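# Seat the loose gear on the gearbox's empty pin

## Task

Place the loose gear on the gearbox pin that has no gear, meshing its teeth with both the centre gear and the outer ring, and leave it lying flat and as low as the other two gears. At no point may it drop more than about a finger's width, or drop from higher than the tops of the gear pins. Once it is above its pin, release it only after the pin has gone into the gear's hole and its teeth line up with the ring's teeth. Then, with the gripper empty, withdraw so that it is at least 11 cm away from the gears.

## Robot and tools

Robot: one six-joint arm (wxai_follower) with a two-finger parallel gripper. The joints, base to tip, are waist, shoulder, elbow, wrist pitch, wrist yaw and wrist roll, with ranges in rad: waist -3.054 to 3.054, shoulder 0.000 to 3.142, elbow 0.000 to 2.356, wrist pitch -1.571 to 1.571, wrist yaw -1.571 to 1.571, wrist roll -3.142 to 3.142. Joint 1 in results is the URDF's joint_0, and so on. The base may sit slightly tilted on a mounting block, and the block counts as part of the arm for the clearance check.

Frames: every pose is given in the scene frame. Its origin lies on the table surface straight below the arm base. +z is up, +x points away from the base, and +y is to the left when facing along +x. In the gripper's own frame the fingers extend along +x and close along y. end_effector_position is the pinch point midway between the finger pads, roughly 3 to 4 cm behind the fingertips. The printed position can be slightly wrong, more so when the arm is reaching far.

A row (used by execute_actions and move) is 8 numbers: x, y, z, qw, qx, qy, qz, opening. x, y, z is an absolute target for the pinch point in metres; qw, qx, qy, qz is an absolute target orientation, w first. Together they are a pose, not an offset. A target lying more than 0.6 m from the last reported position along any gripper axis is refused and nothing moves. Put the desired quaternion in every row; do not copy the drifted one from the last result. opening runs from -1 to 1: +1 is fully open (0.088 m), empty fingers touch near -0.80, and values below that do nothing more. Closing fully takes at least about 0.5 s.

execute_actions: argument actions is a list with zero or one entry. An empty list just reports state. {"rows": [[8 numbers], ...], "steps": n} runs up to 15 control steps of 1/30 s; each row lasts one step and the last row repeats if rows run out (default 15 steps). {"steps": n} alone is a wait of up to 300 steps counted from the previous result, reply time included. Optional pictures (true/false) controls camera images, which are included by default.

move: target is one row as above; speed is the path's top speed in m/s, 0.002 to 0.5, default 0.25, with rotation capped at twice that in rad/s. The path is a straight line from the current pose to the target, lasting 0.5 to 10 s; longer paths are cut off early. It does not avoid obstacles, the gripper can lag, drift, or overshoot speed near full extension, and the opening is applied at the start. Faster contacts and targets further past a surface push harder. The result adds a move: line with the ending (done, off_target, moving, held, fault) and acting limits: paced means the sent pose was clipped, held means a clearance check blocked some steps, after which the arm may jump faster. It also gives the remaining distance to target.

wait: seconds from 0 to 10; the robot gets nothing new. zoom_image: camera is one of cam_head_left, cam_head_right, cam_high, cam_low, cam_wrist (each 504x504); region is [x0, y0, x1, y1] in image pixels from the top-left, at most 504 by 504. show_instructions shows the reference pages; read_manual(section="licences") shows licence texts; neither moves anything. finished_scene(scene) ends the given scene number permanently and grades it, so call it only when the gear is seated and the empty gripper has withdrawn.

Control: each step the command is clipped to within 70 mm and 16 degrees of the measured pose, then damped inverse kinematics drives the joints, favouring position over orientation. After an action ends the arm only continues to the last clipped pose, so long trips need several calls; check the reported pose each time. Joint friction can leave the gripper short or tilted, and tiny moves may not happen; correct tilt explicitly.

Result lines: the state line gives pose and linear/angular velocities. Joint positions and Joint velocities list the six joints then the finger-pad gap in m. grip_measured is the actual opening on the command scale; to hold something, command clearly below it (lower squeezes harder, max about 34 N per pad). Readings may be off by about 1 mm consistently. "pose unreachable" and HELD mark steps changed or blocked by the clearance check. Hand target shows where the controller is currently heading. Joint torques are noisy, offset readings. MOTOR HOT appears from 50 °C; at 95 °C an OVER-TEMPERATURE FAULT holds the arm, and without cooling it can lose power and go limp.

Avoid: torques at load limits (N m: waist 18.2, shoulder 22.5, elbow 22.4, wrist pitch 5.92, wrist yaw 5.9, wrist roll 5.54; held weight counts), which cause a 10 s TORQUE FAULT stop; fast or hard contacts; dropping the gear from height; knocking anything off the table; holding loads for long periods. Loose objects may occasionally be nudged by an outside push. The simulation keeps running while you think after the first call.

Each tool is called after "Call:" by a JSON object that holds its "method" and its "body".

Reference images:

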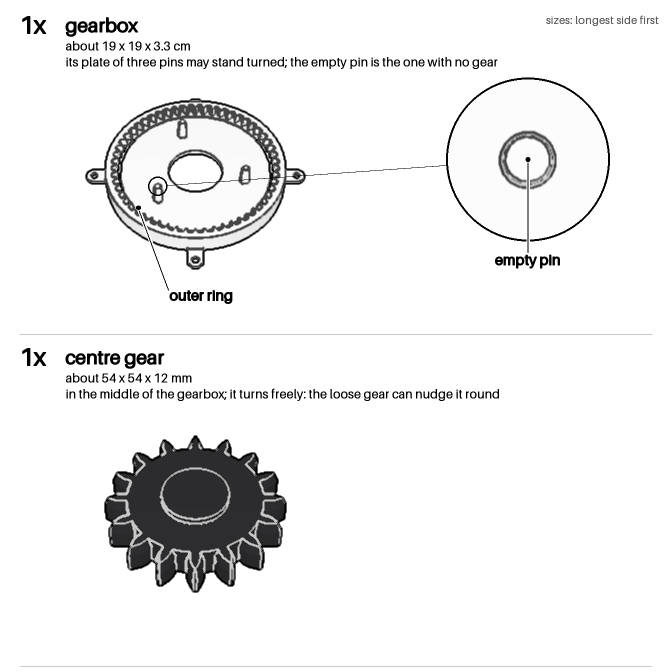

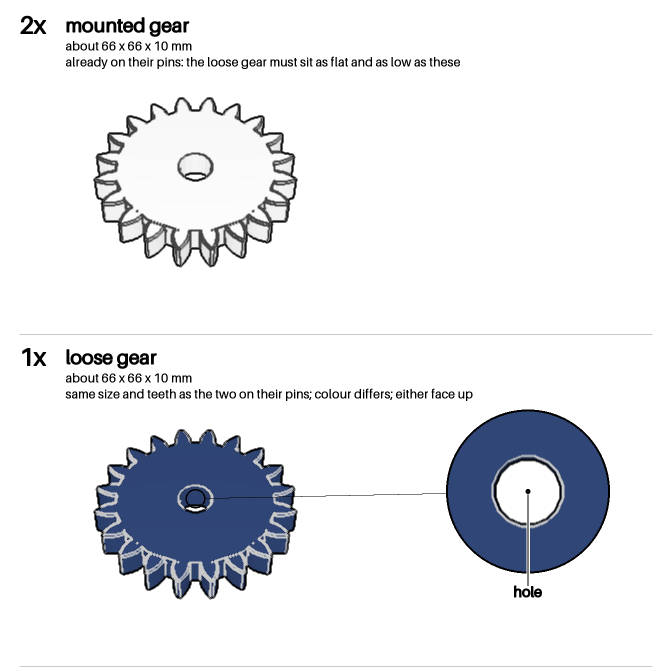

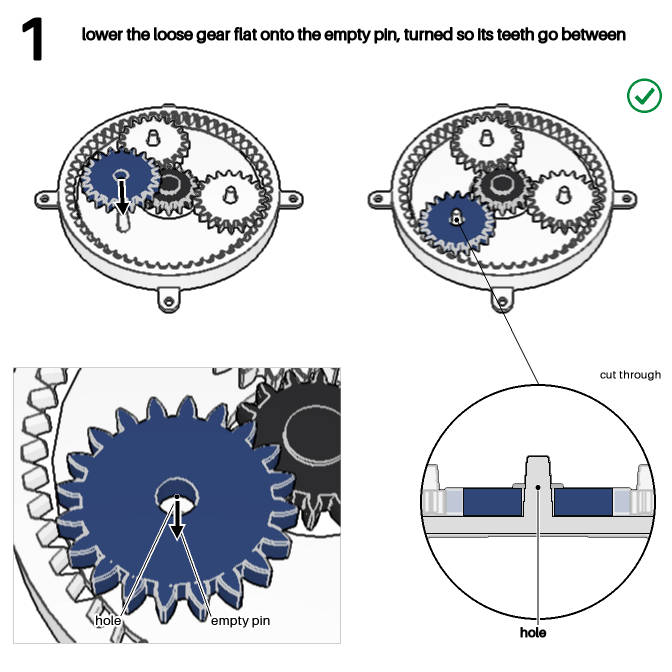

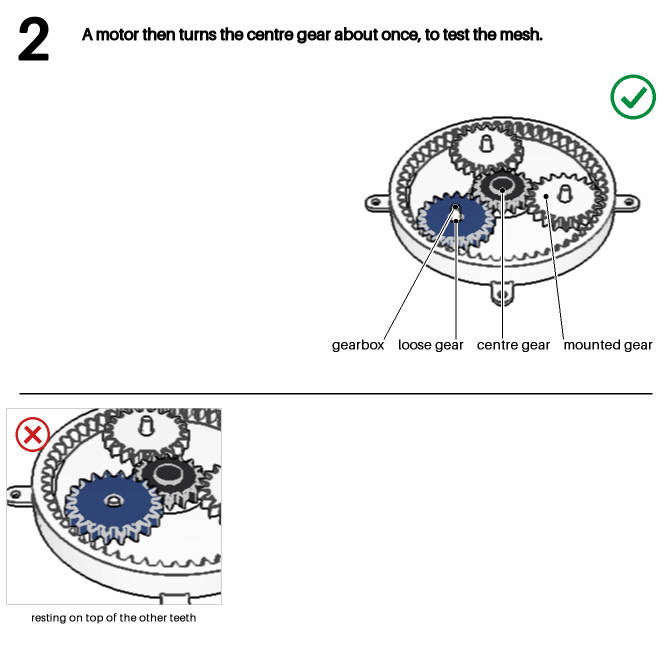

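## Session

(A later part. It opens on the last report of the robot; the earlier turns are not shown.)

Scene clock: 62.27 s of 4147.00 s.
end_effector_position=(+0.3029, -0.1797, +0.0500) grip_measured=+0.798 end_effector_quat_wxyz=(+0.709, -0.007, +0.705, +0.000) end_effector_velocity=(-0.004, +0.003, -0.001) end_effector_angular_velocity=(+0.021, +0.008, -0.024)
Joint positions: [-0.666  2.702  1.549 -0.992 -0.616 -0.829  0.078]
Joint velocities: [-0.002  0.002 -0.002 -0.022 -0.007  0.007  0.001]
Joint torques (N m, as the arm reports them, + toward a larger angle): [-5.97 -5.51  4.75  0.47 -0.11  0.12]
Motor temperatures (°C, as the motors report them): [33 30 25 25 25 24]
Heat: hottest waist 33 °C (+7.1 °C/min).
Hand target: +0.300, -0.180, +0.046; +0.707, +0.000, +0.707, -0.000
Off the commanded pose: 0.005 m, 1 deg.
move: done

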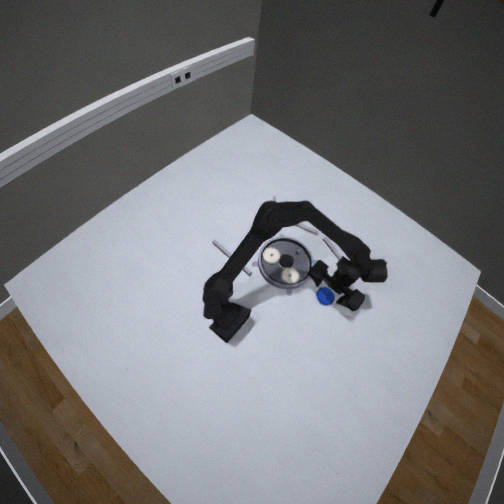

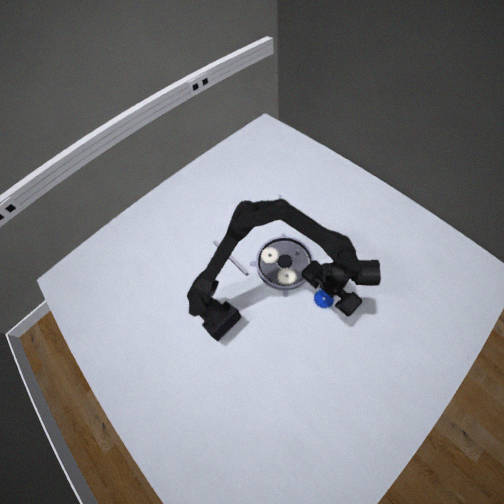

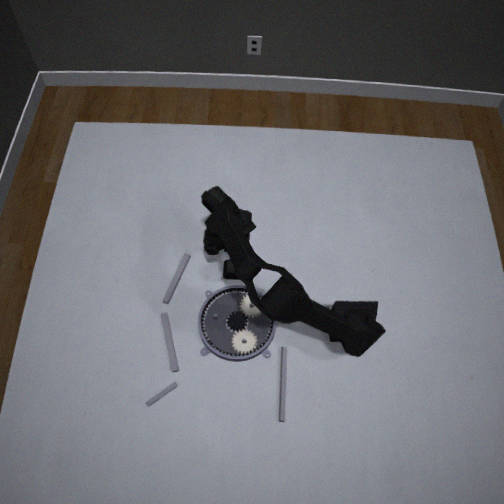

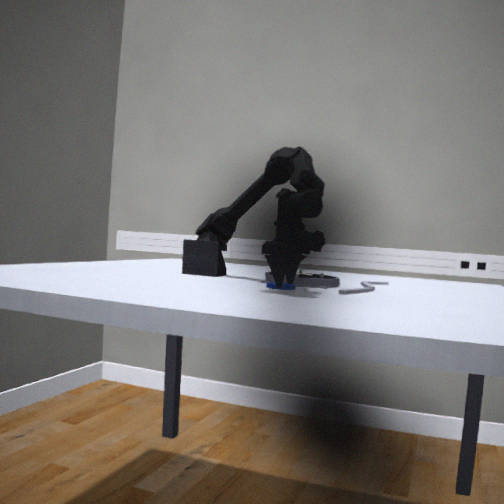

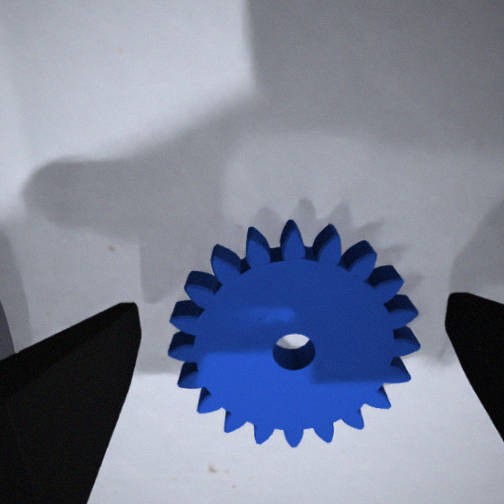

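Call:
{"method": "move", "body": {"target": [0.290,-0.18,0.040,0.707,0,0.707,0,0.8], "speed": 0.03}}

Call:
{"method": "move", "body": {"target": [0.290,-0.18,0.040,0.707,0,0.707,0,0.1]}}

Call:
{"method": "move", "body": {"target": [0.290,-0.18,0.10,0.707,0,0.707,0,0.1], "speed": 0.08}}

Call:
{"method": "move", "body": {"target": [0.33,-0.008,0.09,0.707,0,0.707,0,0.1], "speed": 0.12}}

Scene clock: 64.37 s of 4147.00 s.
end_effector_position=(+0.2943, -0.1799, +0.0416) grip_measured=+0.798 end_effector_quat_wxyz=(+0.709, -0.002, +0.705, +0.001) end_effector_velocity=(+0.001, +0.001, -0.001) end_effector_angular_velocity=(+0.008, -0.025, +0.027)
Joint positions: [-0.669  2.702  1.501 -0.953 -0.62  -0.83   0.078]
Joint velocities: [-0.002 -0.007 -0.017  0.022 -0.022 -0.022  0.   ]
Joint torques (N m, as the arm reports them, + toward a larger angle): [-6.11 -6.33  3.83  0.54  0.15 -0.07]
Motor temperatures (°C, as the motors report them): [33 30 25 25 25 24]
Heat: hottest waist 33 °C (+7.1 °C/min).
Hand target: +0.290, -0.180, +0.040; +0.707, +0.000, +0.707, +0.000
Off the commanded pose: 0.005 m, 0 deg.
move: done

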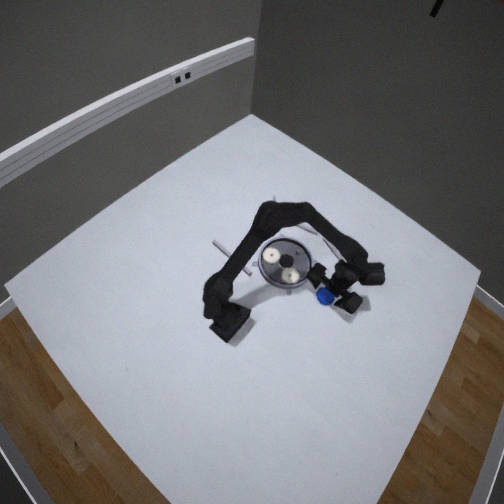

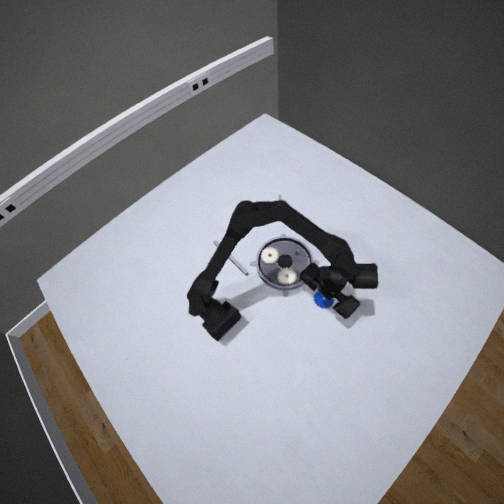

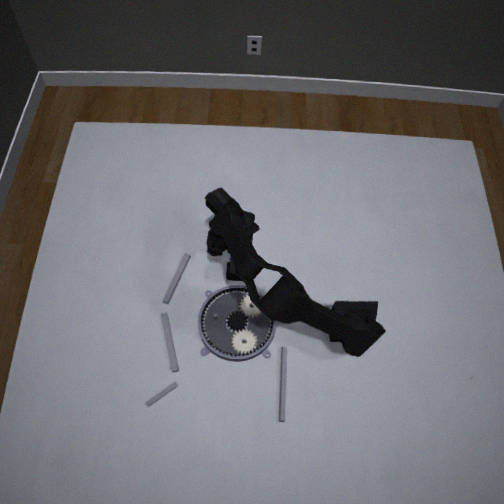

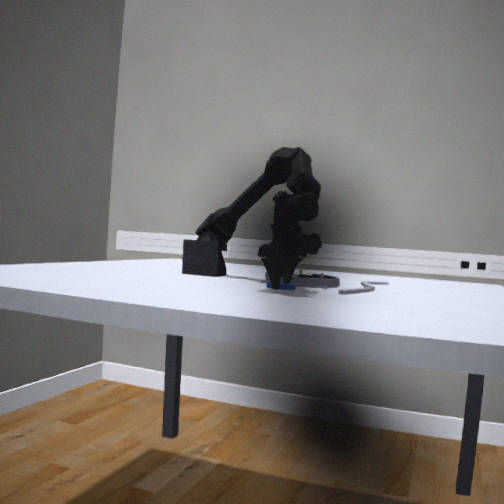

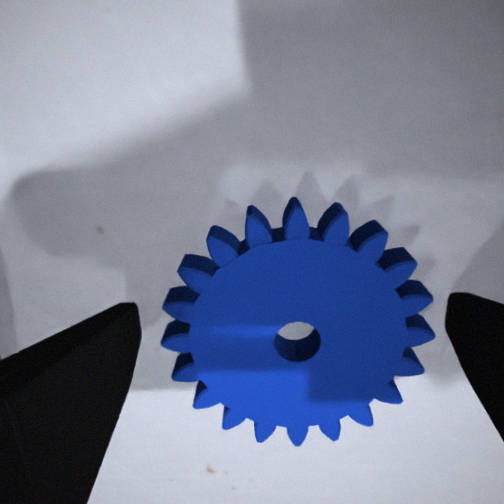

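Scene clock: 65.07 s of 4147.00 s.
end_effector_position=(+0.2937, -0.1818, +0.0419) grip_measured=+0.525 end_effector_quat_wxyz=(+0.709, -0.005, +0.705, -0.001) end_effector_velocity=(+0.002, +0.000, +0.002) end_effector_angular_velocity=(-0.002, -0.014, +0.013)
Joint positions: [-0.672  2.702  1.5   -0.947 -0.614 -0.83   0.065]
Joint velocities: [-0.002 -0.007 -0.002  0.007 -0.007 -0.007 -0.   ]
Joint torques (N m, as the arm reports them, + toward a larger angle): [-5.91 -6.38  3.92  0.19 -0.04 -0.06]
Motor temperatures (°C, as the motors report them): [33 31 25 25 25 24]
Heat: hottest waist 33 °C (+7.1 °C/min).
Hand target: +0.290, -0.180, +0.040; +0.707, +0.000, +0.707, -0.000
Off the commanded pose: 0.005 m, 1 deg.
move: done

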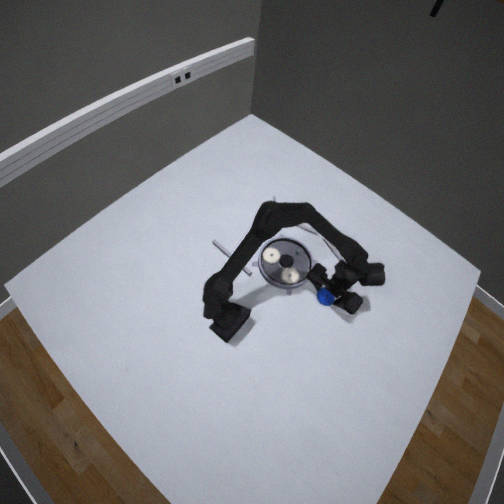

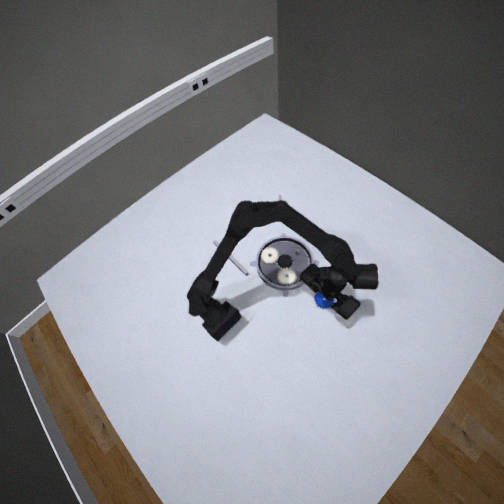

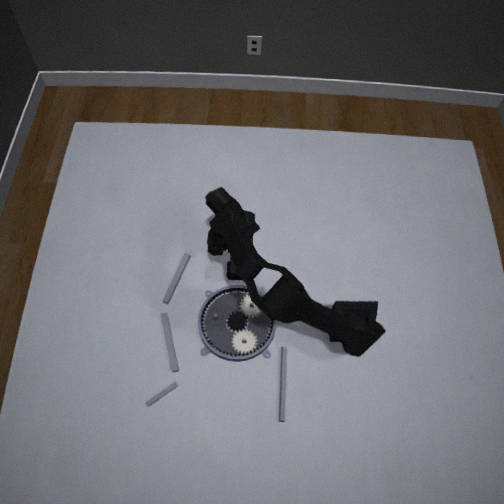

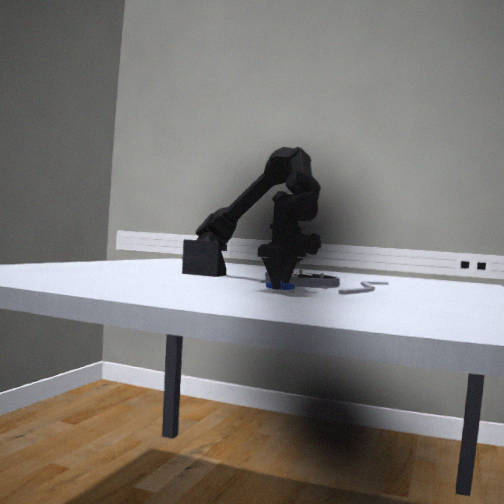

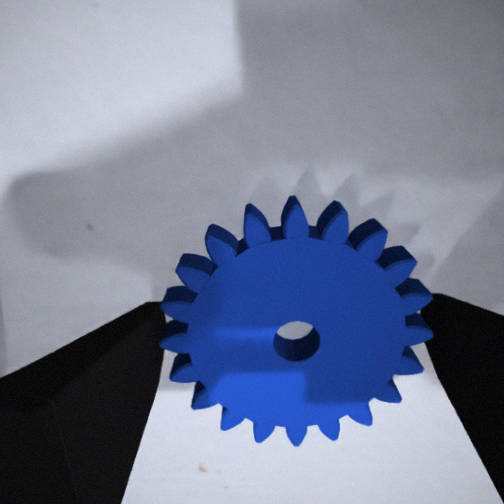

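Scene clock: 66.20 s of 4147.00 s.
end_effector_position=(+0.2865, -0.1792, +0.0923) grip_measured=+0.524 end_effector_quat_wxyz=(+0.702, +0.010, +0.712, +0.002) end_effector_velocity=(-0.001, +0.001, +0.002) end_effector_angular_velocity=(+0.004, +0.010, -0.001)
Joint positions: [-0.756  2.674  1.62  -1.177 -0.567 -0.916  0.065]
Joint velocities: [-0.002  0.002  0.012 -0.022  0.007 -0.007 -0.   ]
Joint torques (N m, as the arm reports them, + toward a larger angle): [-6.17 -7.45  7.54  0.04  0.06 -0.09]
Motor temperatures (°C, as the motors report them): [33 31 25 25 25 24]
Heat: hottest waist 33 °C (+7.1 °C/min).
Hand target: +0.290, -0.180, +0.100; +0.707, +0.000, +0.707, +0.000
Off the commanded pose: 0.009 m, 1 deg.
move: off_target

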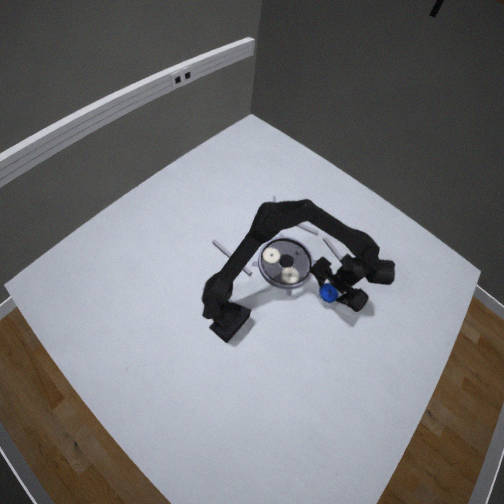

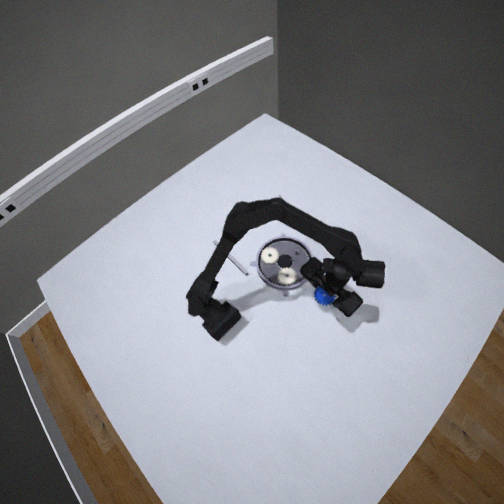

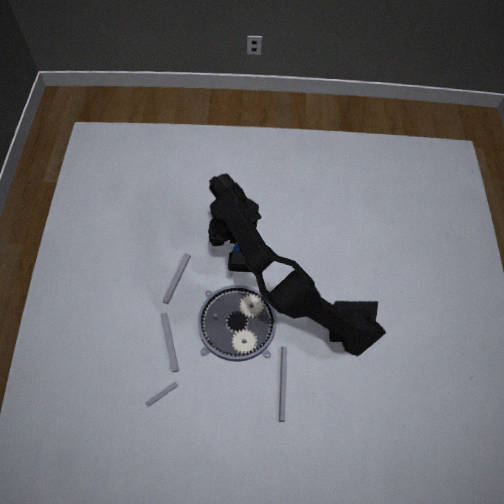

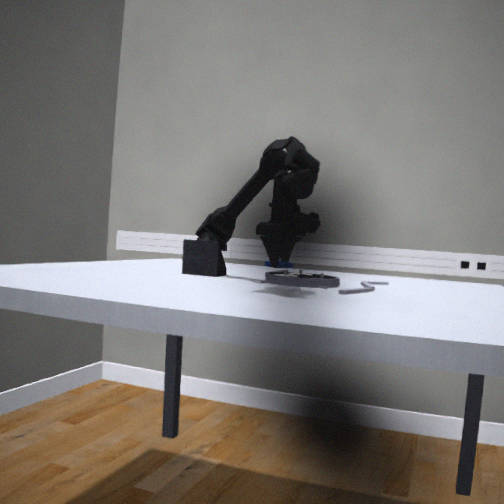

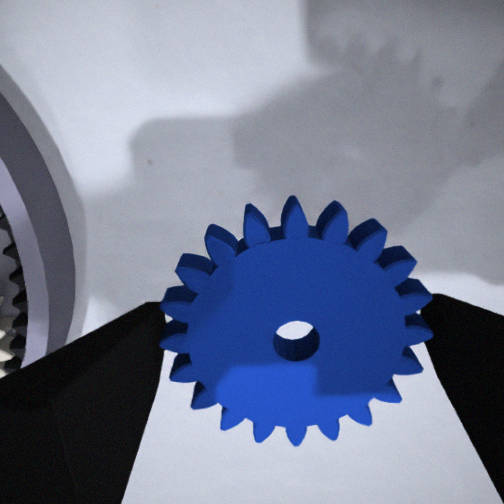

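Scene clock: 68.07 s of 4147.00 s.
end_effector_position=(+0.3325, -0.0111, +0.0886) grip_measured=+0.524 end_effector_quat_wxyz=(+0.706, -0.002, +0.708, -0.000) end_effector_velocity=(-0.002, +0.002, +0.001) end_effector_angular_velocity=(+0.009, -0.001, -0.014)
Joint positions: [-0.42   2.232  1.393 -1.146 -0.734 -0.551  0.065]
Joint velocities: [-0.002 -0.007 -0.007 -0.007 -0.007  0.007  0.002]
Joint torques (N m, as the arm reports them, + toward a larger angle): [-6.51 -5.77  4.69  0.06 -0.07  0.12]
Motor temperatures (°C, as the motors report them): [33 31 25 25 25 24]
Heat: hottest waist 33 °C (+6.1 °C/min).
Hand target: +0.332, -0.008, +0.091; +0.708, -0.001, +0.707, -0.001
Off the commanded pose: 0.004 m, 0 deg.
move: done

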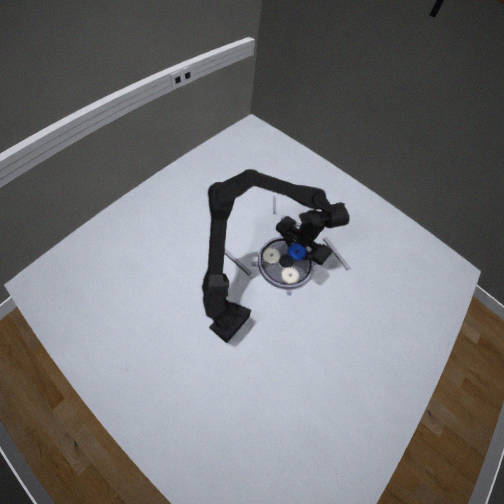

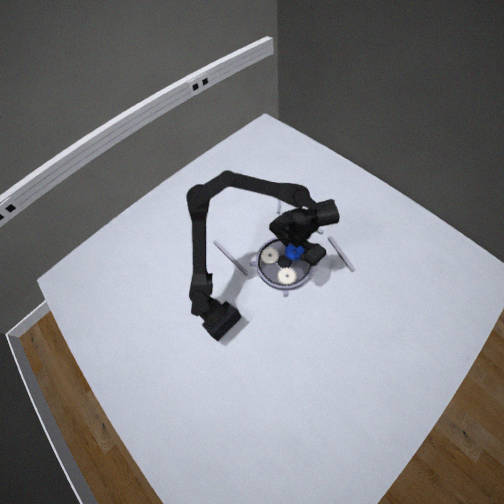

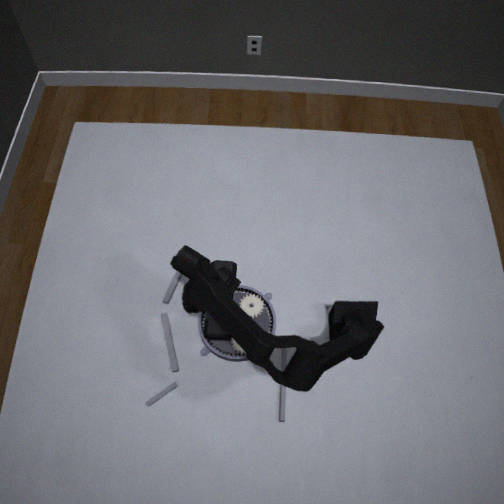

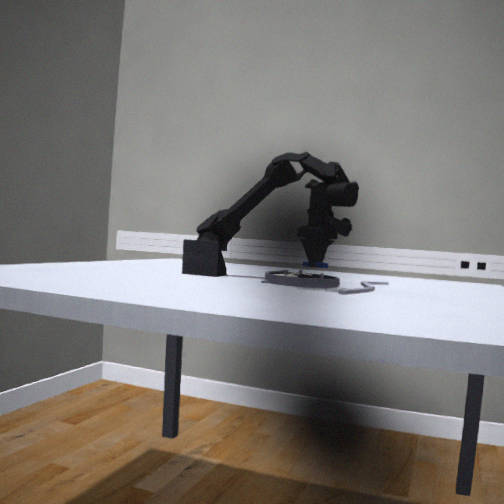

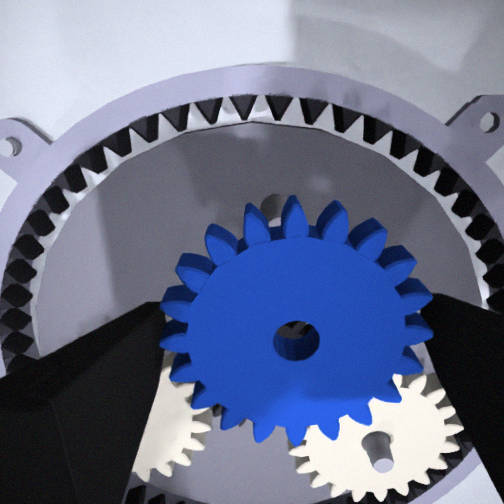

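Call:
{"method": "move", "body": {"target": [0.359,-0.002,0.084,0.707,0,0.707,0,0.1], "speed": 0.04}}

Call:
{"method": "move", "body": {"target": [0.357,-0.002,0.060,0.707,0,0.707,0,0.1], "speed": 0.015}}

Scene clock: 70.60 s of 4147.00 s.
end_effector_position=(+0.3568, -0.0013, +0.0834) grip_measured=+0.524 end_effector_quat_wxyz=(+0.706, -0.003, +0.708, +0.001) end_effector_velocity=(-0.000, +0.004, +0.001) end_effector_angular_velocity=(+0.025, -0.001, -0.006)
Joint positions: [-0.37   2.275  1.49  -1.156 -0.753 -0.49   0.065]
Joint velocities: [-0.002  0.002  0.007 -0.022 -0.022 -0.007 -0.   ]
Joint torques (N m, as the arm reports them, + toward a larger angle): [-6.93 -4.25  6.73  0.05 -0.06  0.11]
Motor temperatures (°C, as the motors report them): [34 31 25 24 25 24]
Heat: hottest waist 34 °C (+7.0 °C/min).
Hand target: +0.359, -0.002, +0.084; +0.707, -0.000, +0.707, -0.000
Off the commanded pose: 0.002 m, 0 deg.
move: done

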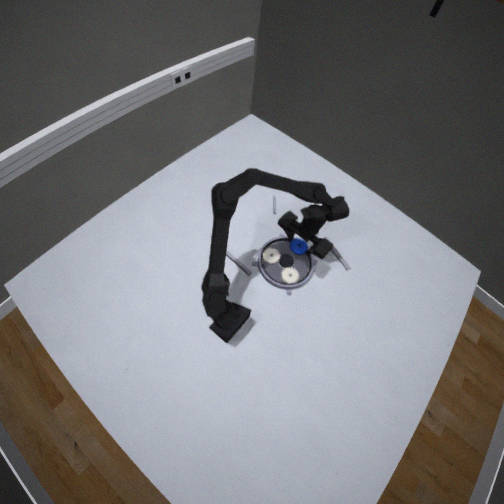

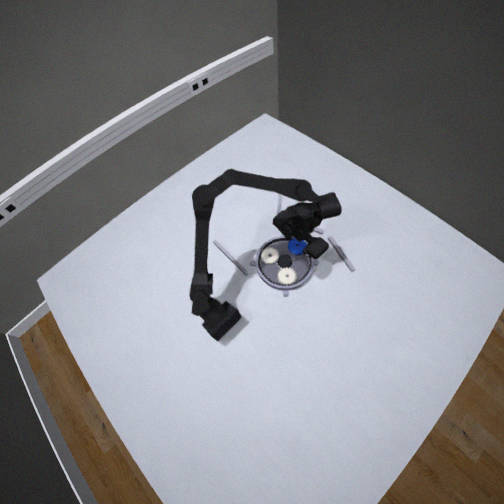

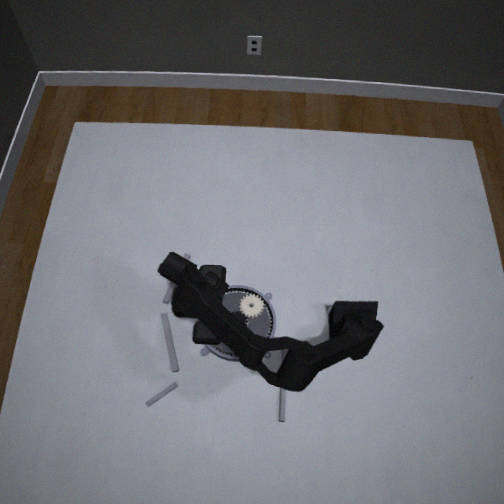

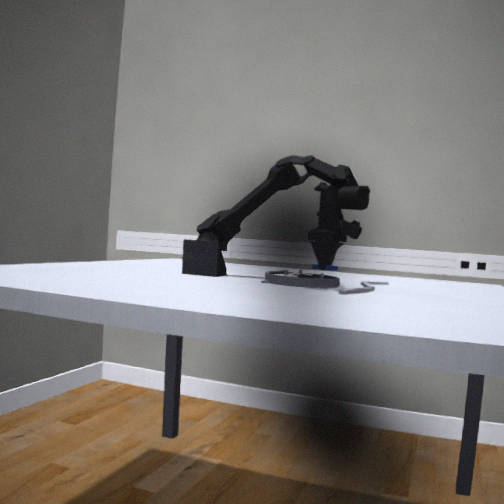

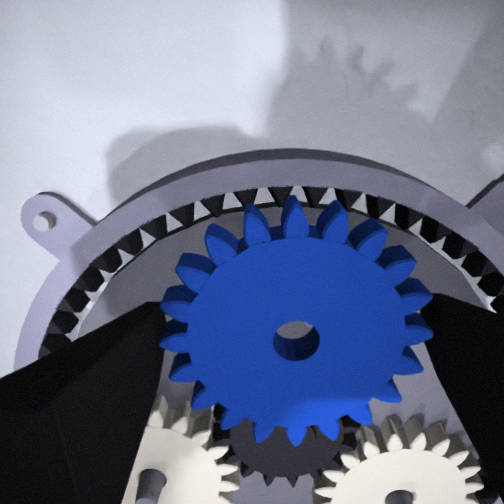

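Scene clock: 72.37 s of 4147.00 s.
end_effector_position=(+0.3587, -0.0044, +0.0716) grip_measured=+0.524 end_effector_quat_wxyz=(+0.714, -0.001, +0.700, -0.006) end_effector_velocity=(+0.001, -0.001, -0.001) end_effector_angular_velocity=(+0.003, -0.013, -0.000)
Joint positions: [-0.353  2.269  1.441 -1.066 -0.762 -0.435  0.065]
Joint velocities: [-0.002 -0.002 -0.012  0.022 -0.007  0.007 -0.001]
Joint torques (N m, as the arm reports them, + toward a larger angle): [-4.73 -3.81  3.63  1.3  -0.28  0.07]
Motor temperatures (°C, as the motors report them): [34 31 25 25 25 24]
Heat: hottest waist 34 °C (+6.1 °C/min).
Hand target: +0.357, -0.002, +0.060; +0.707, -0.000, +0.707, -0.000
Off the commanded pose: 0.012 m, 1 deg.
move: off_target

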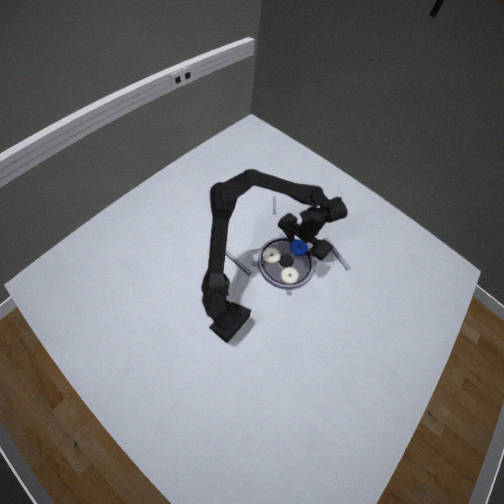

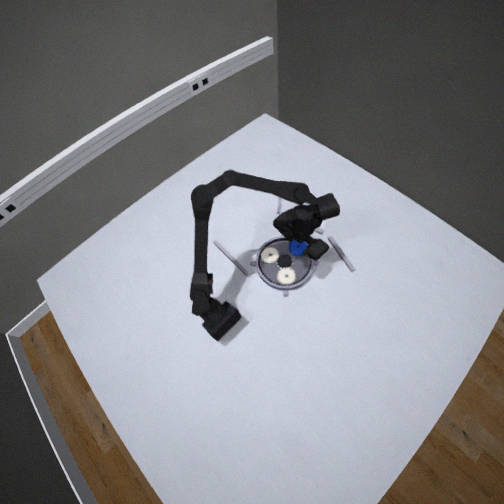

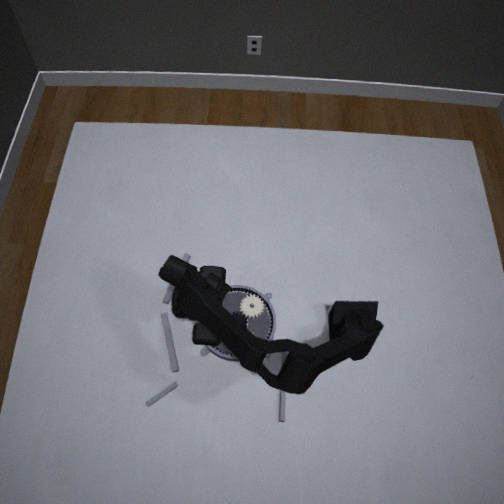

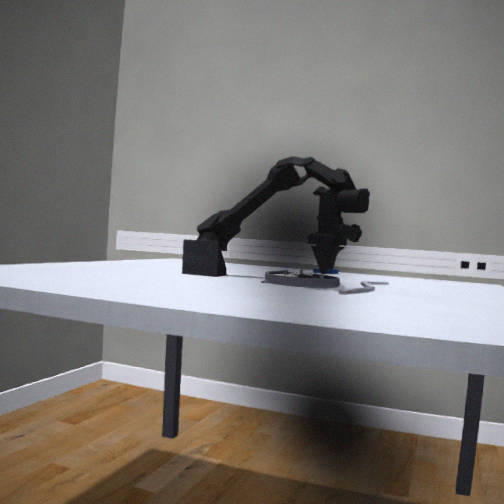

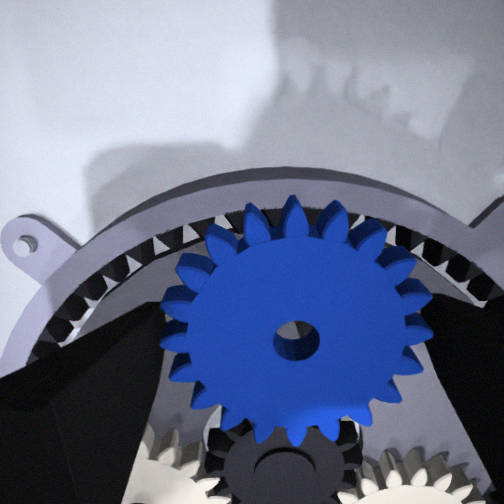

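Pin seen at right of hole; shift -y.

Call:
{"method": "move", "body": {"target": [0.357,-0.009,0.084,0.707,0,0.707,0,0.1], "speed": 0.03}}

Call:
{"method": "move", "body": {"target": [0.356,-0.009,0.060,0.707,0,0.707,0,0.1], "speed": 0.015}}

Scene clock: 74.07 s of 4147.00 s.
end_effector_position=(+0.3555, -0.0064, +0.0821) grip_measured=+0.524 end_effector_quat_wxyz=(+0.706, +0.001, +0.708, +0.001) end_effector_velocity=(-0.004, +0.003, -0.001) end_effector_angular_velocity=(+0.019, +0.022, -0.001)
Joint positions: [-0.379  2.287  1.487 -1.152 -0.754 -0.499  0.065]
Joint velocities: [ 0.002  0.007  0.007 -0.037 -0.007 -0.022 -0.   ]
Joint torques (N m, as the arm reports them, + toward a larger angle): [-7.36 -4.27  6.82  0.03  0.06 -0.09]
Motor temperatures (°C, as the motors report them): [34 31 25 25 25 24]
Heat: hottest waist 34 °C (+6.1 °C/min).
Hand target: +0.357, -0.009, +0.084; +0.707, +0.000, +0.707, +0.000
Off the commanded pose: 0.004 m, 0 deg.
move: done

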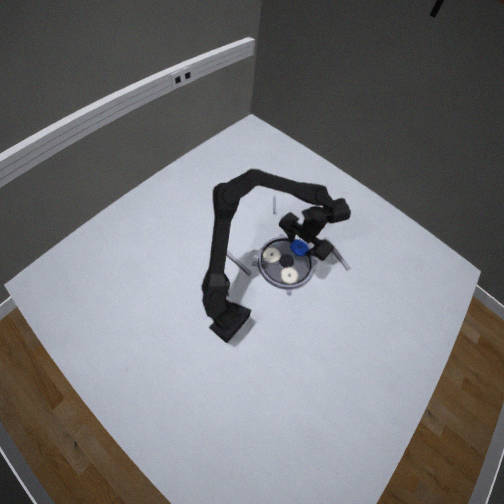

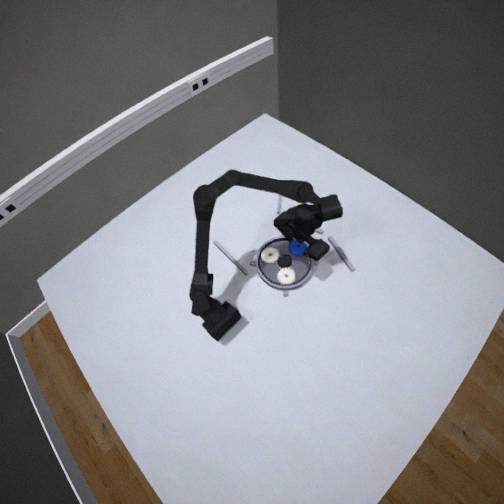

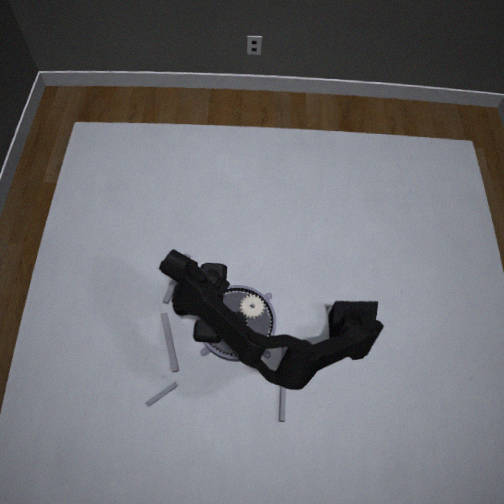

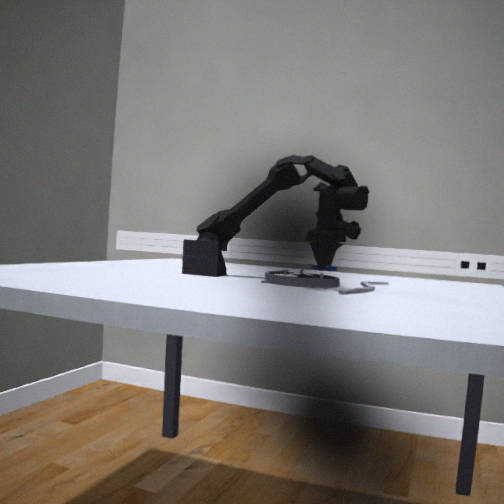

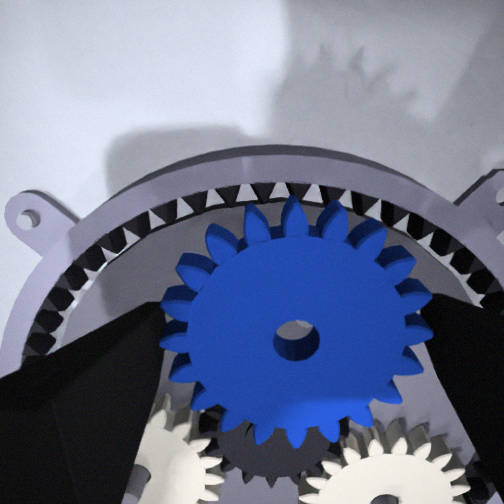

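Scene clock: 75.77 s of 4147.00 s.
end_effector_position=(+0.3583, -0.0111, +0.0714) grip_measured=+0.524 end_effector_quat_wxyz=(+0.715, -0.001, +0.699, -0.004) end_effector_velocity=(-0.000, +0.000, -0.000) end_effector_angular_velocity=(+0.006, -0.007, +0.008)
Joint positions: [-0.366  2.285  1.445 -1.063 -0.761 -0.453  0.065]
Joint velocities: [-0.002 -0.002 -0.007  0.007 -0.007 -0.007  0.   ]
Joint torques (N m, as the arm reports them, + toward a larger angle): [-4.77 -3.87  3.49  1.18 -0.15  0.09]
Motor temperatures (°C, as the motors report them): [34 31 25 25 25 24]
Heat: hottest waist 34 °C (+6.0 °C/min).
Hand target: +0.356, -0.009, +0.060; +0.707, -0.000, +0.707, -0.000
Off the commanded pose: 0.012 m, 1 deg.
move: off_target

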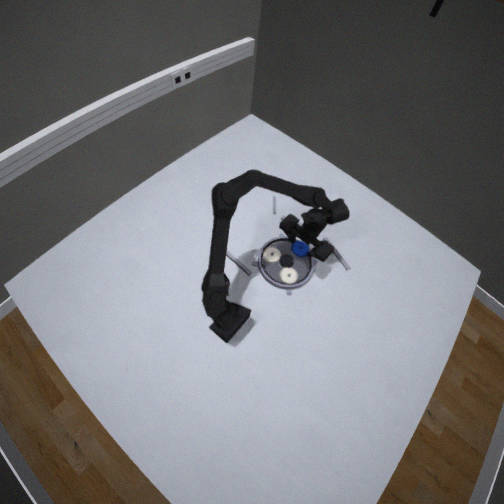

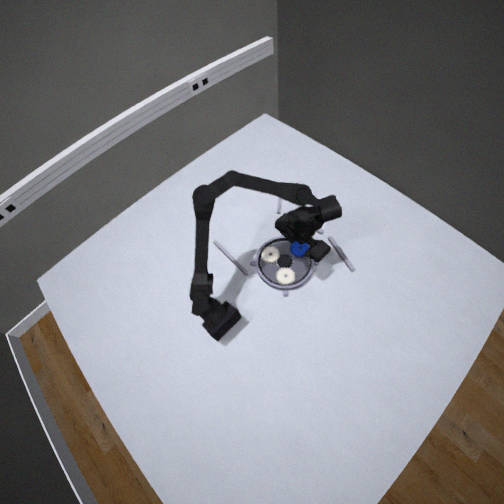

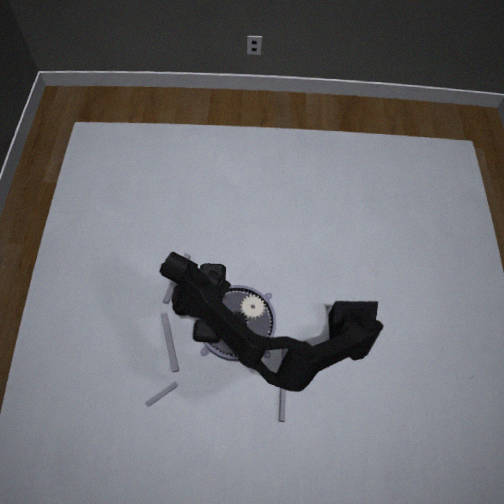

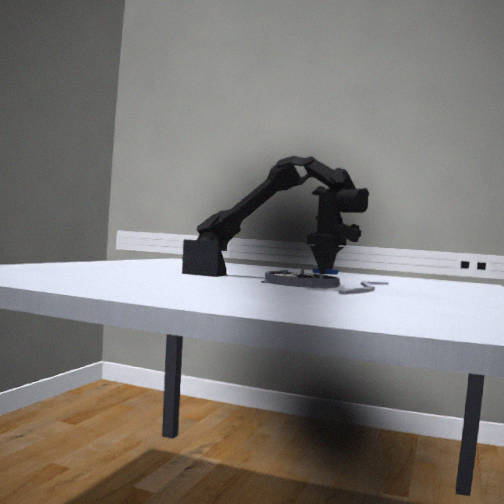

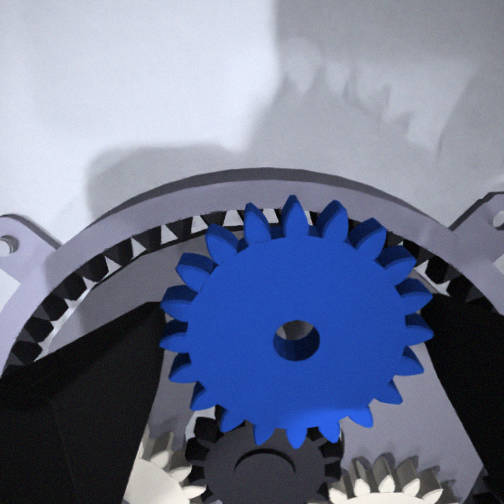

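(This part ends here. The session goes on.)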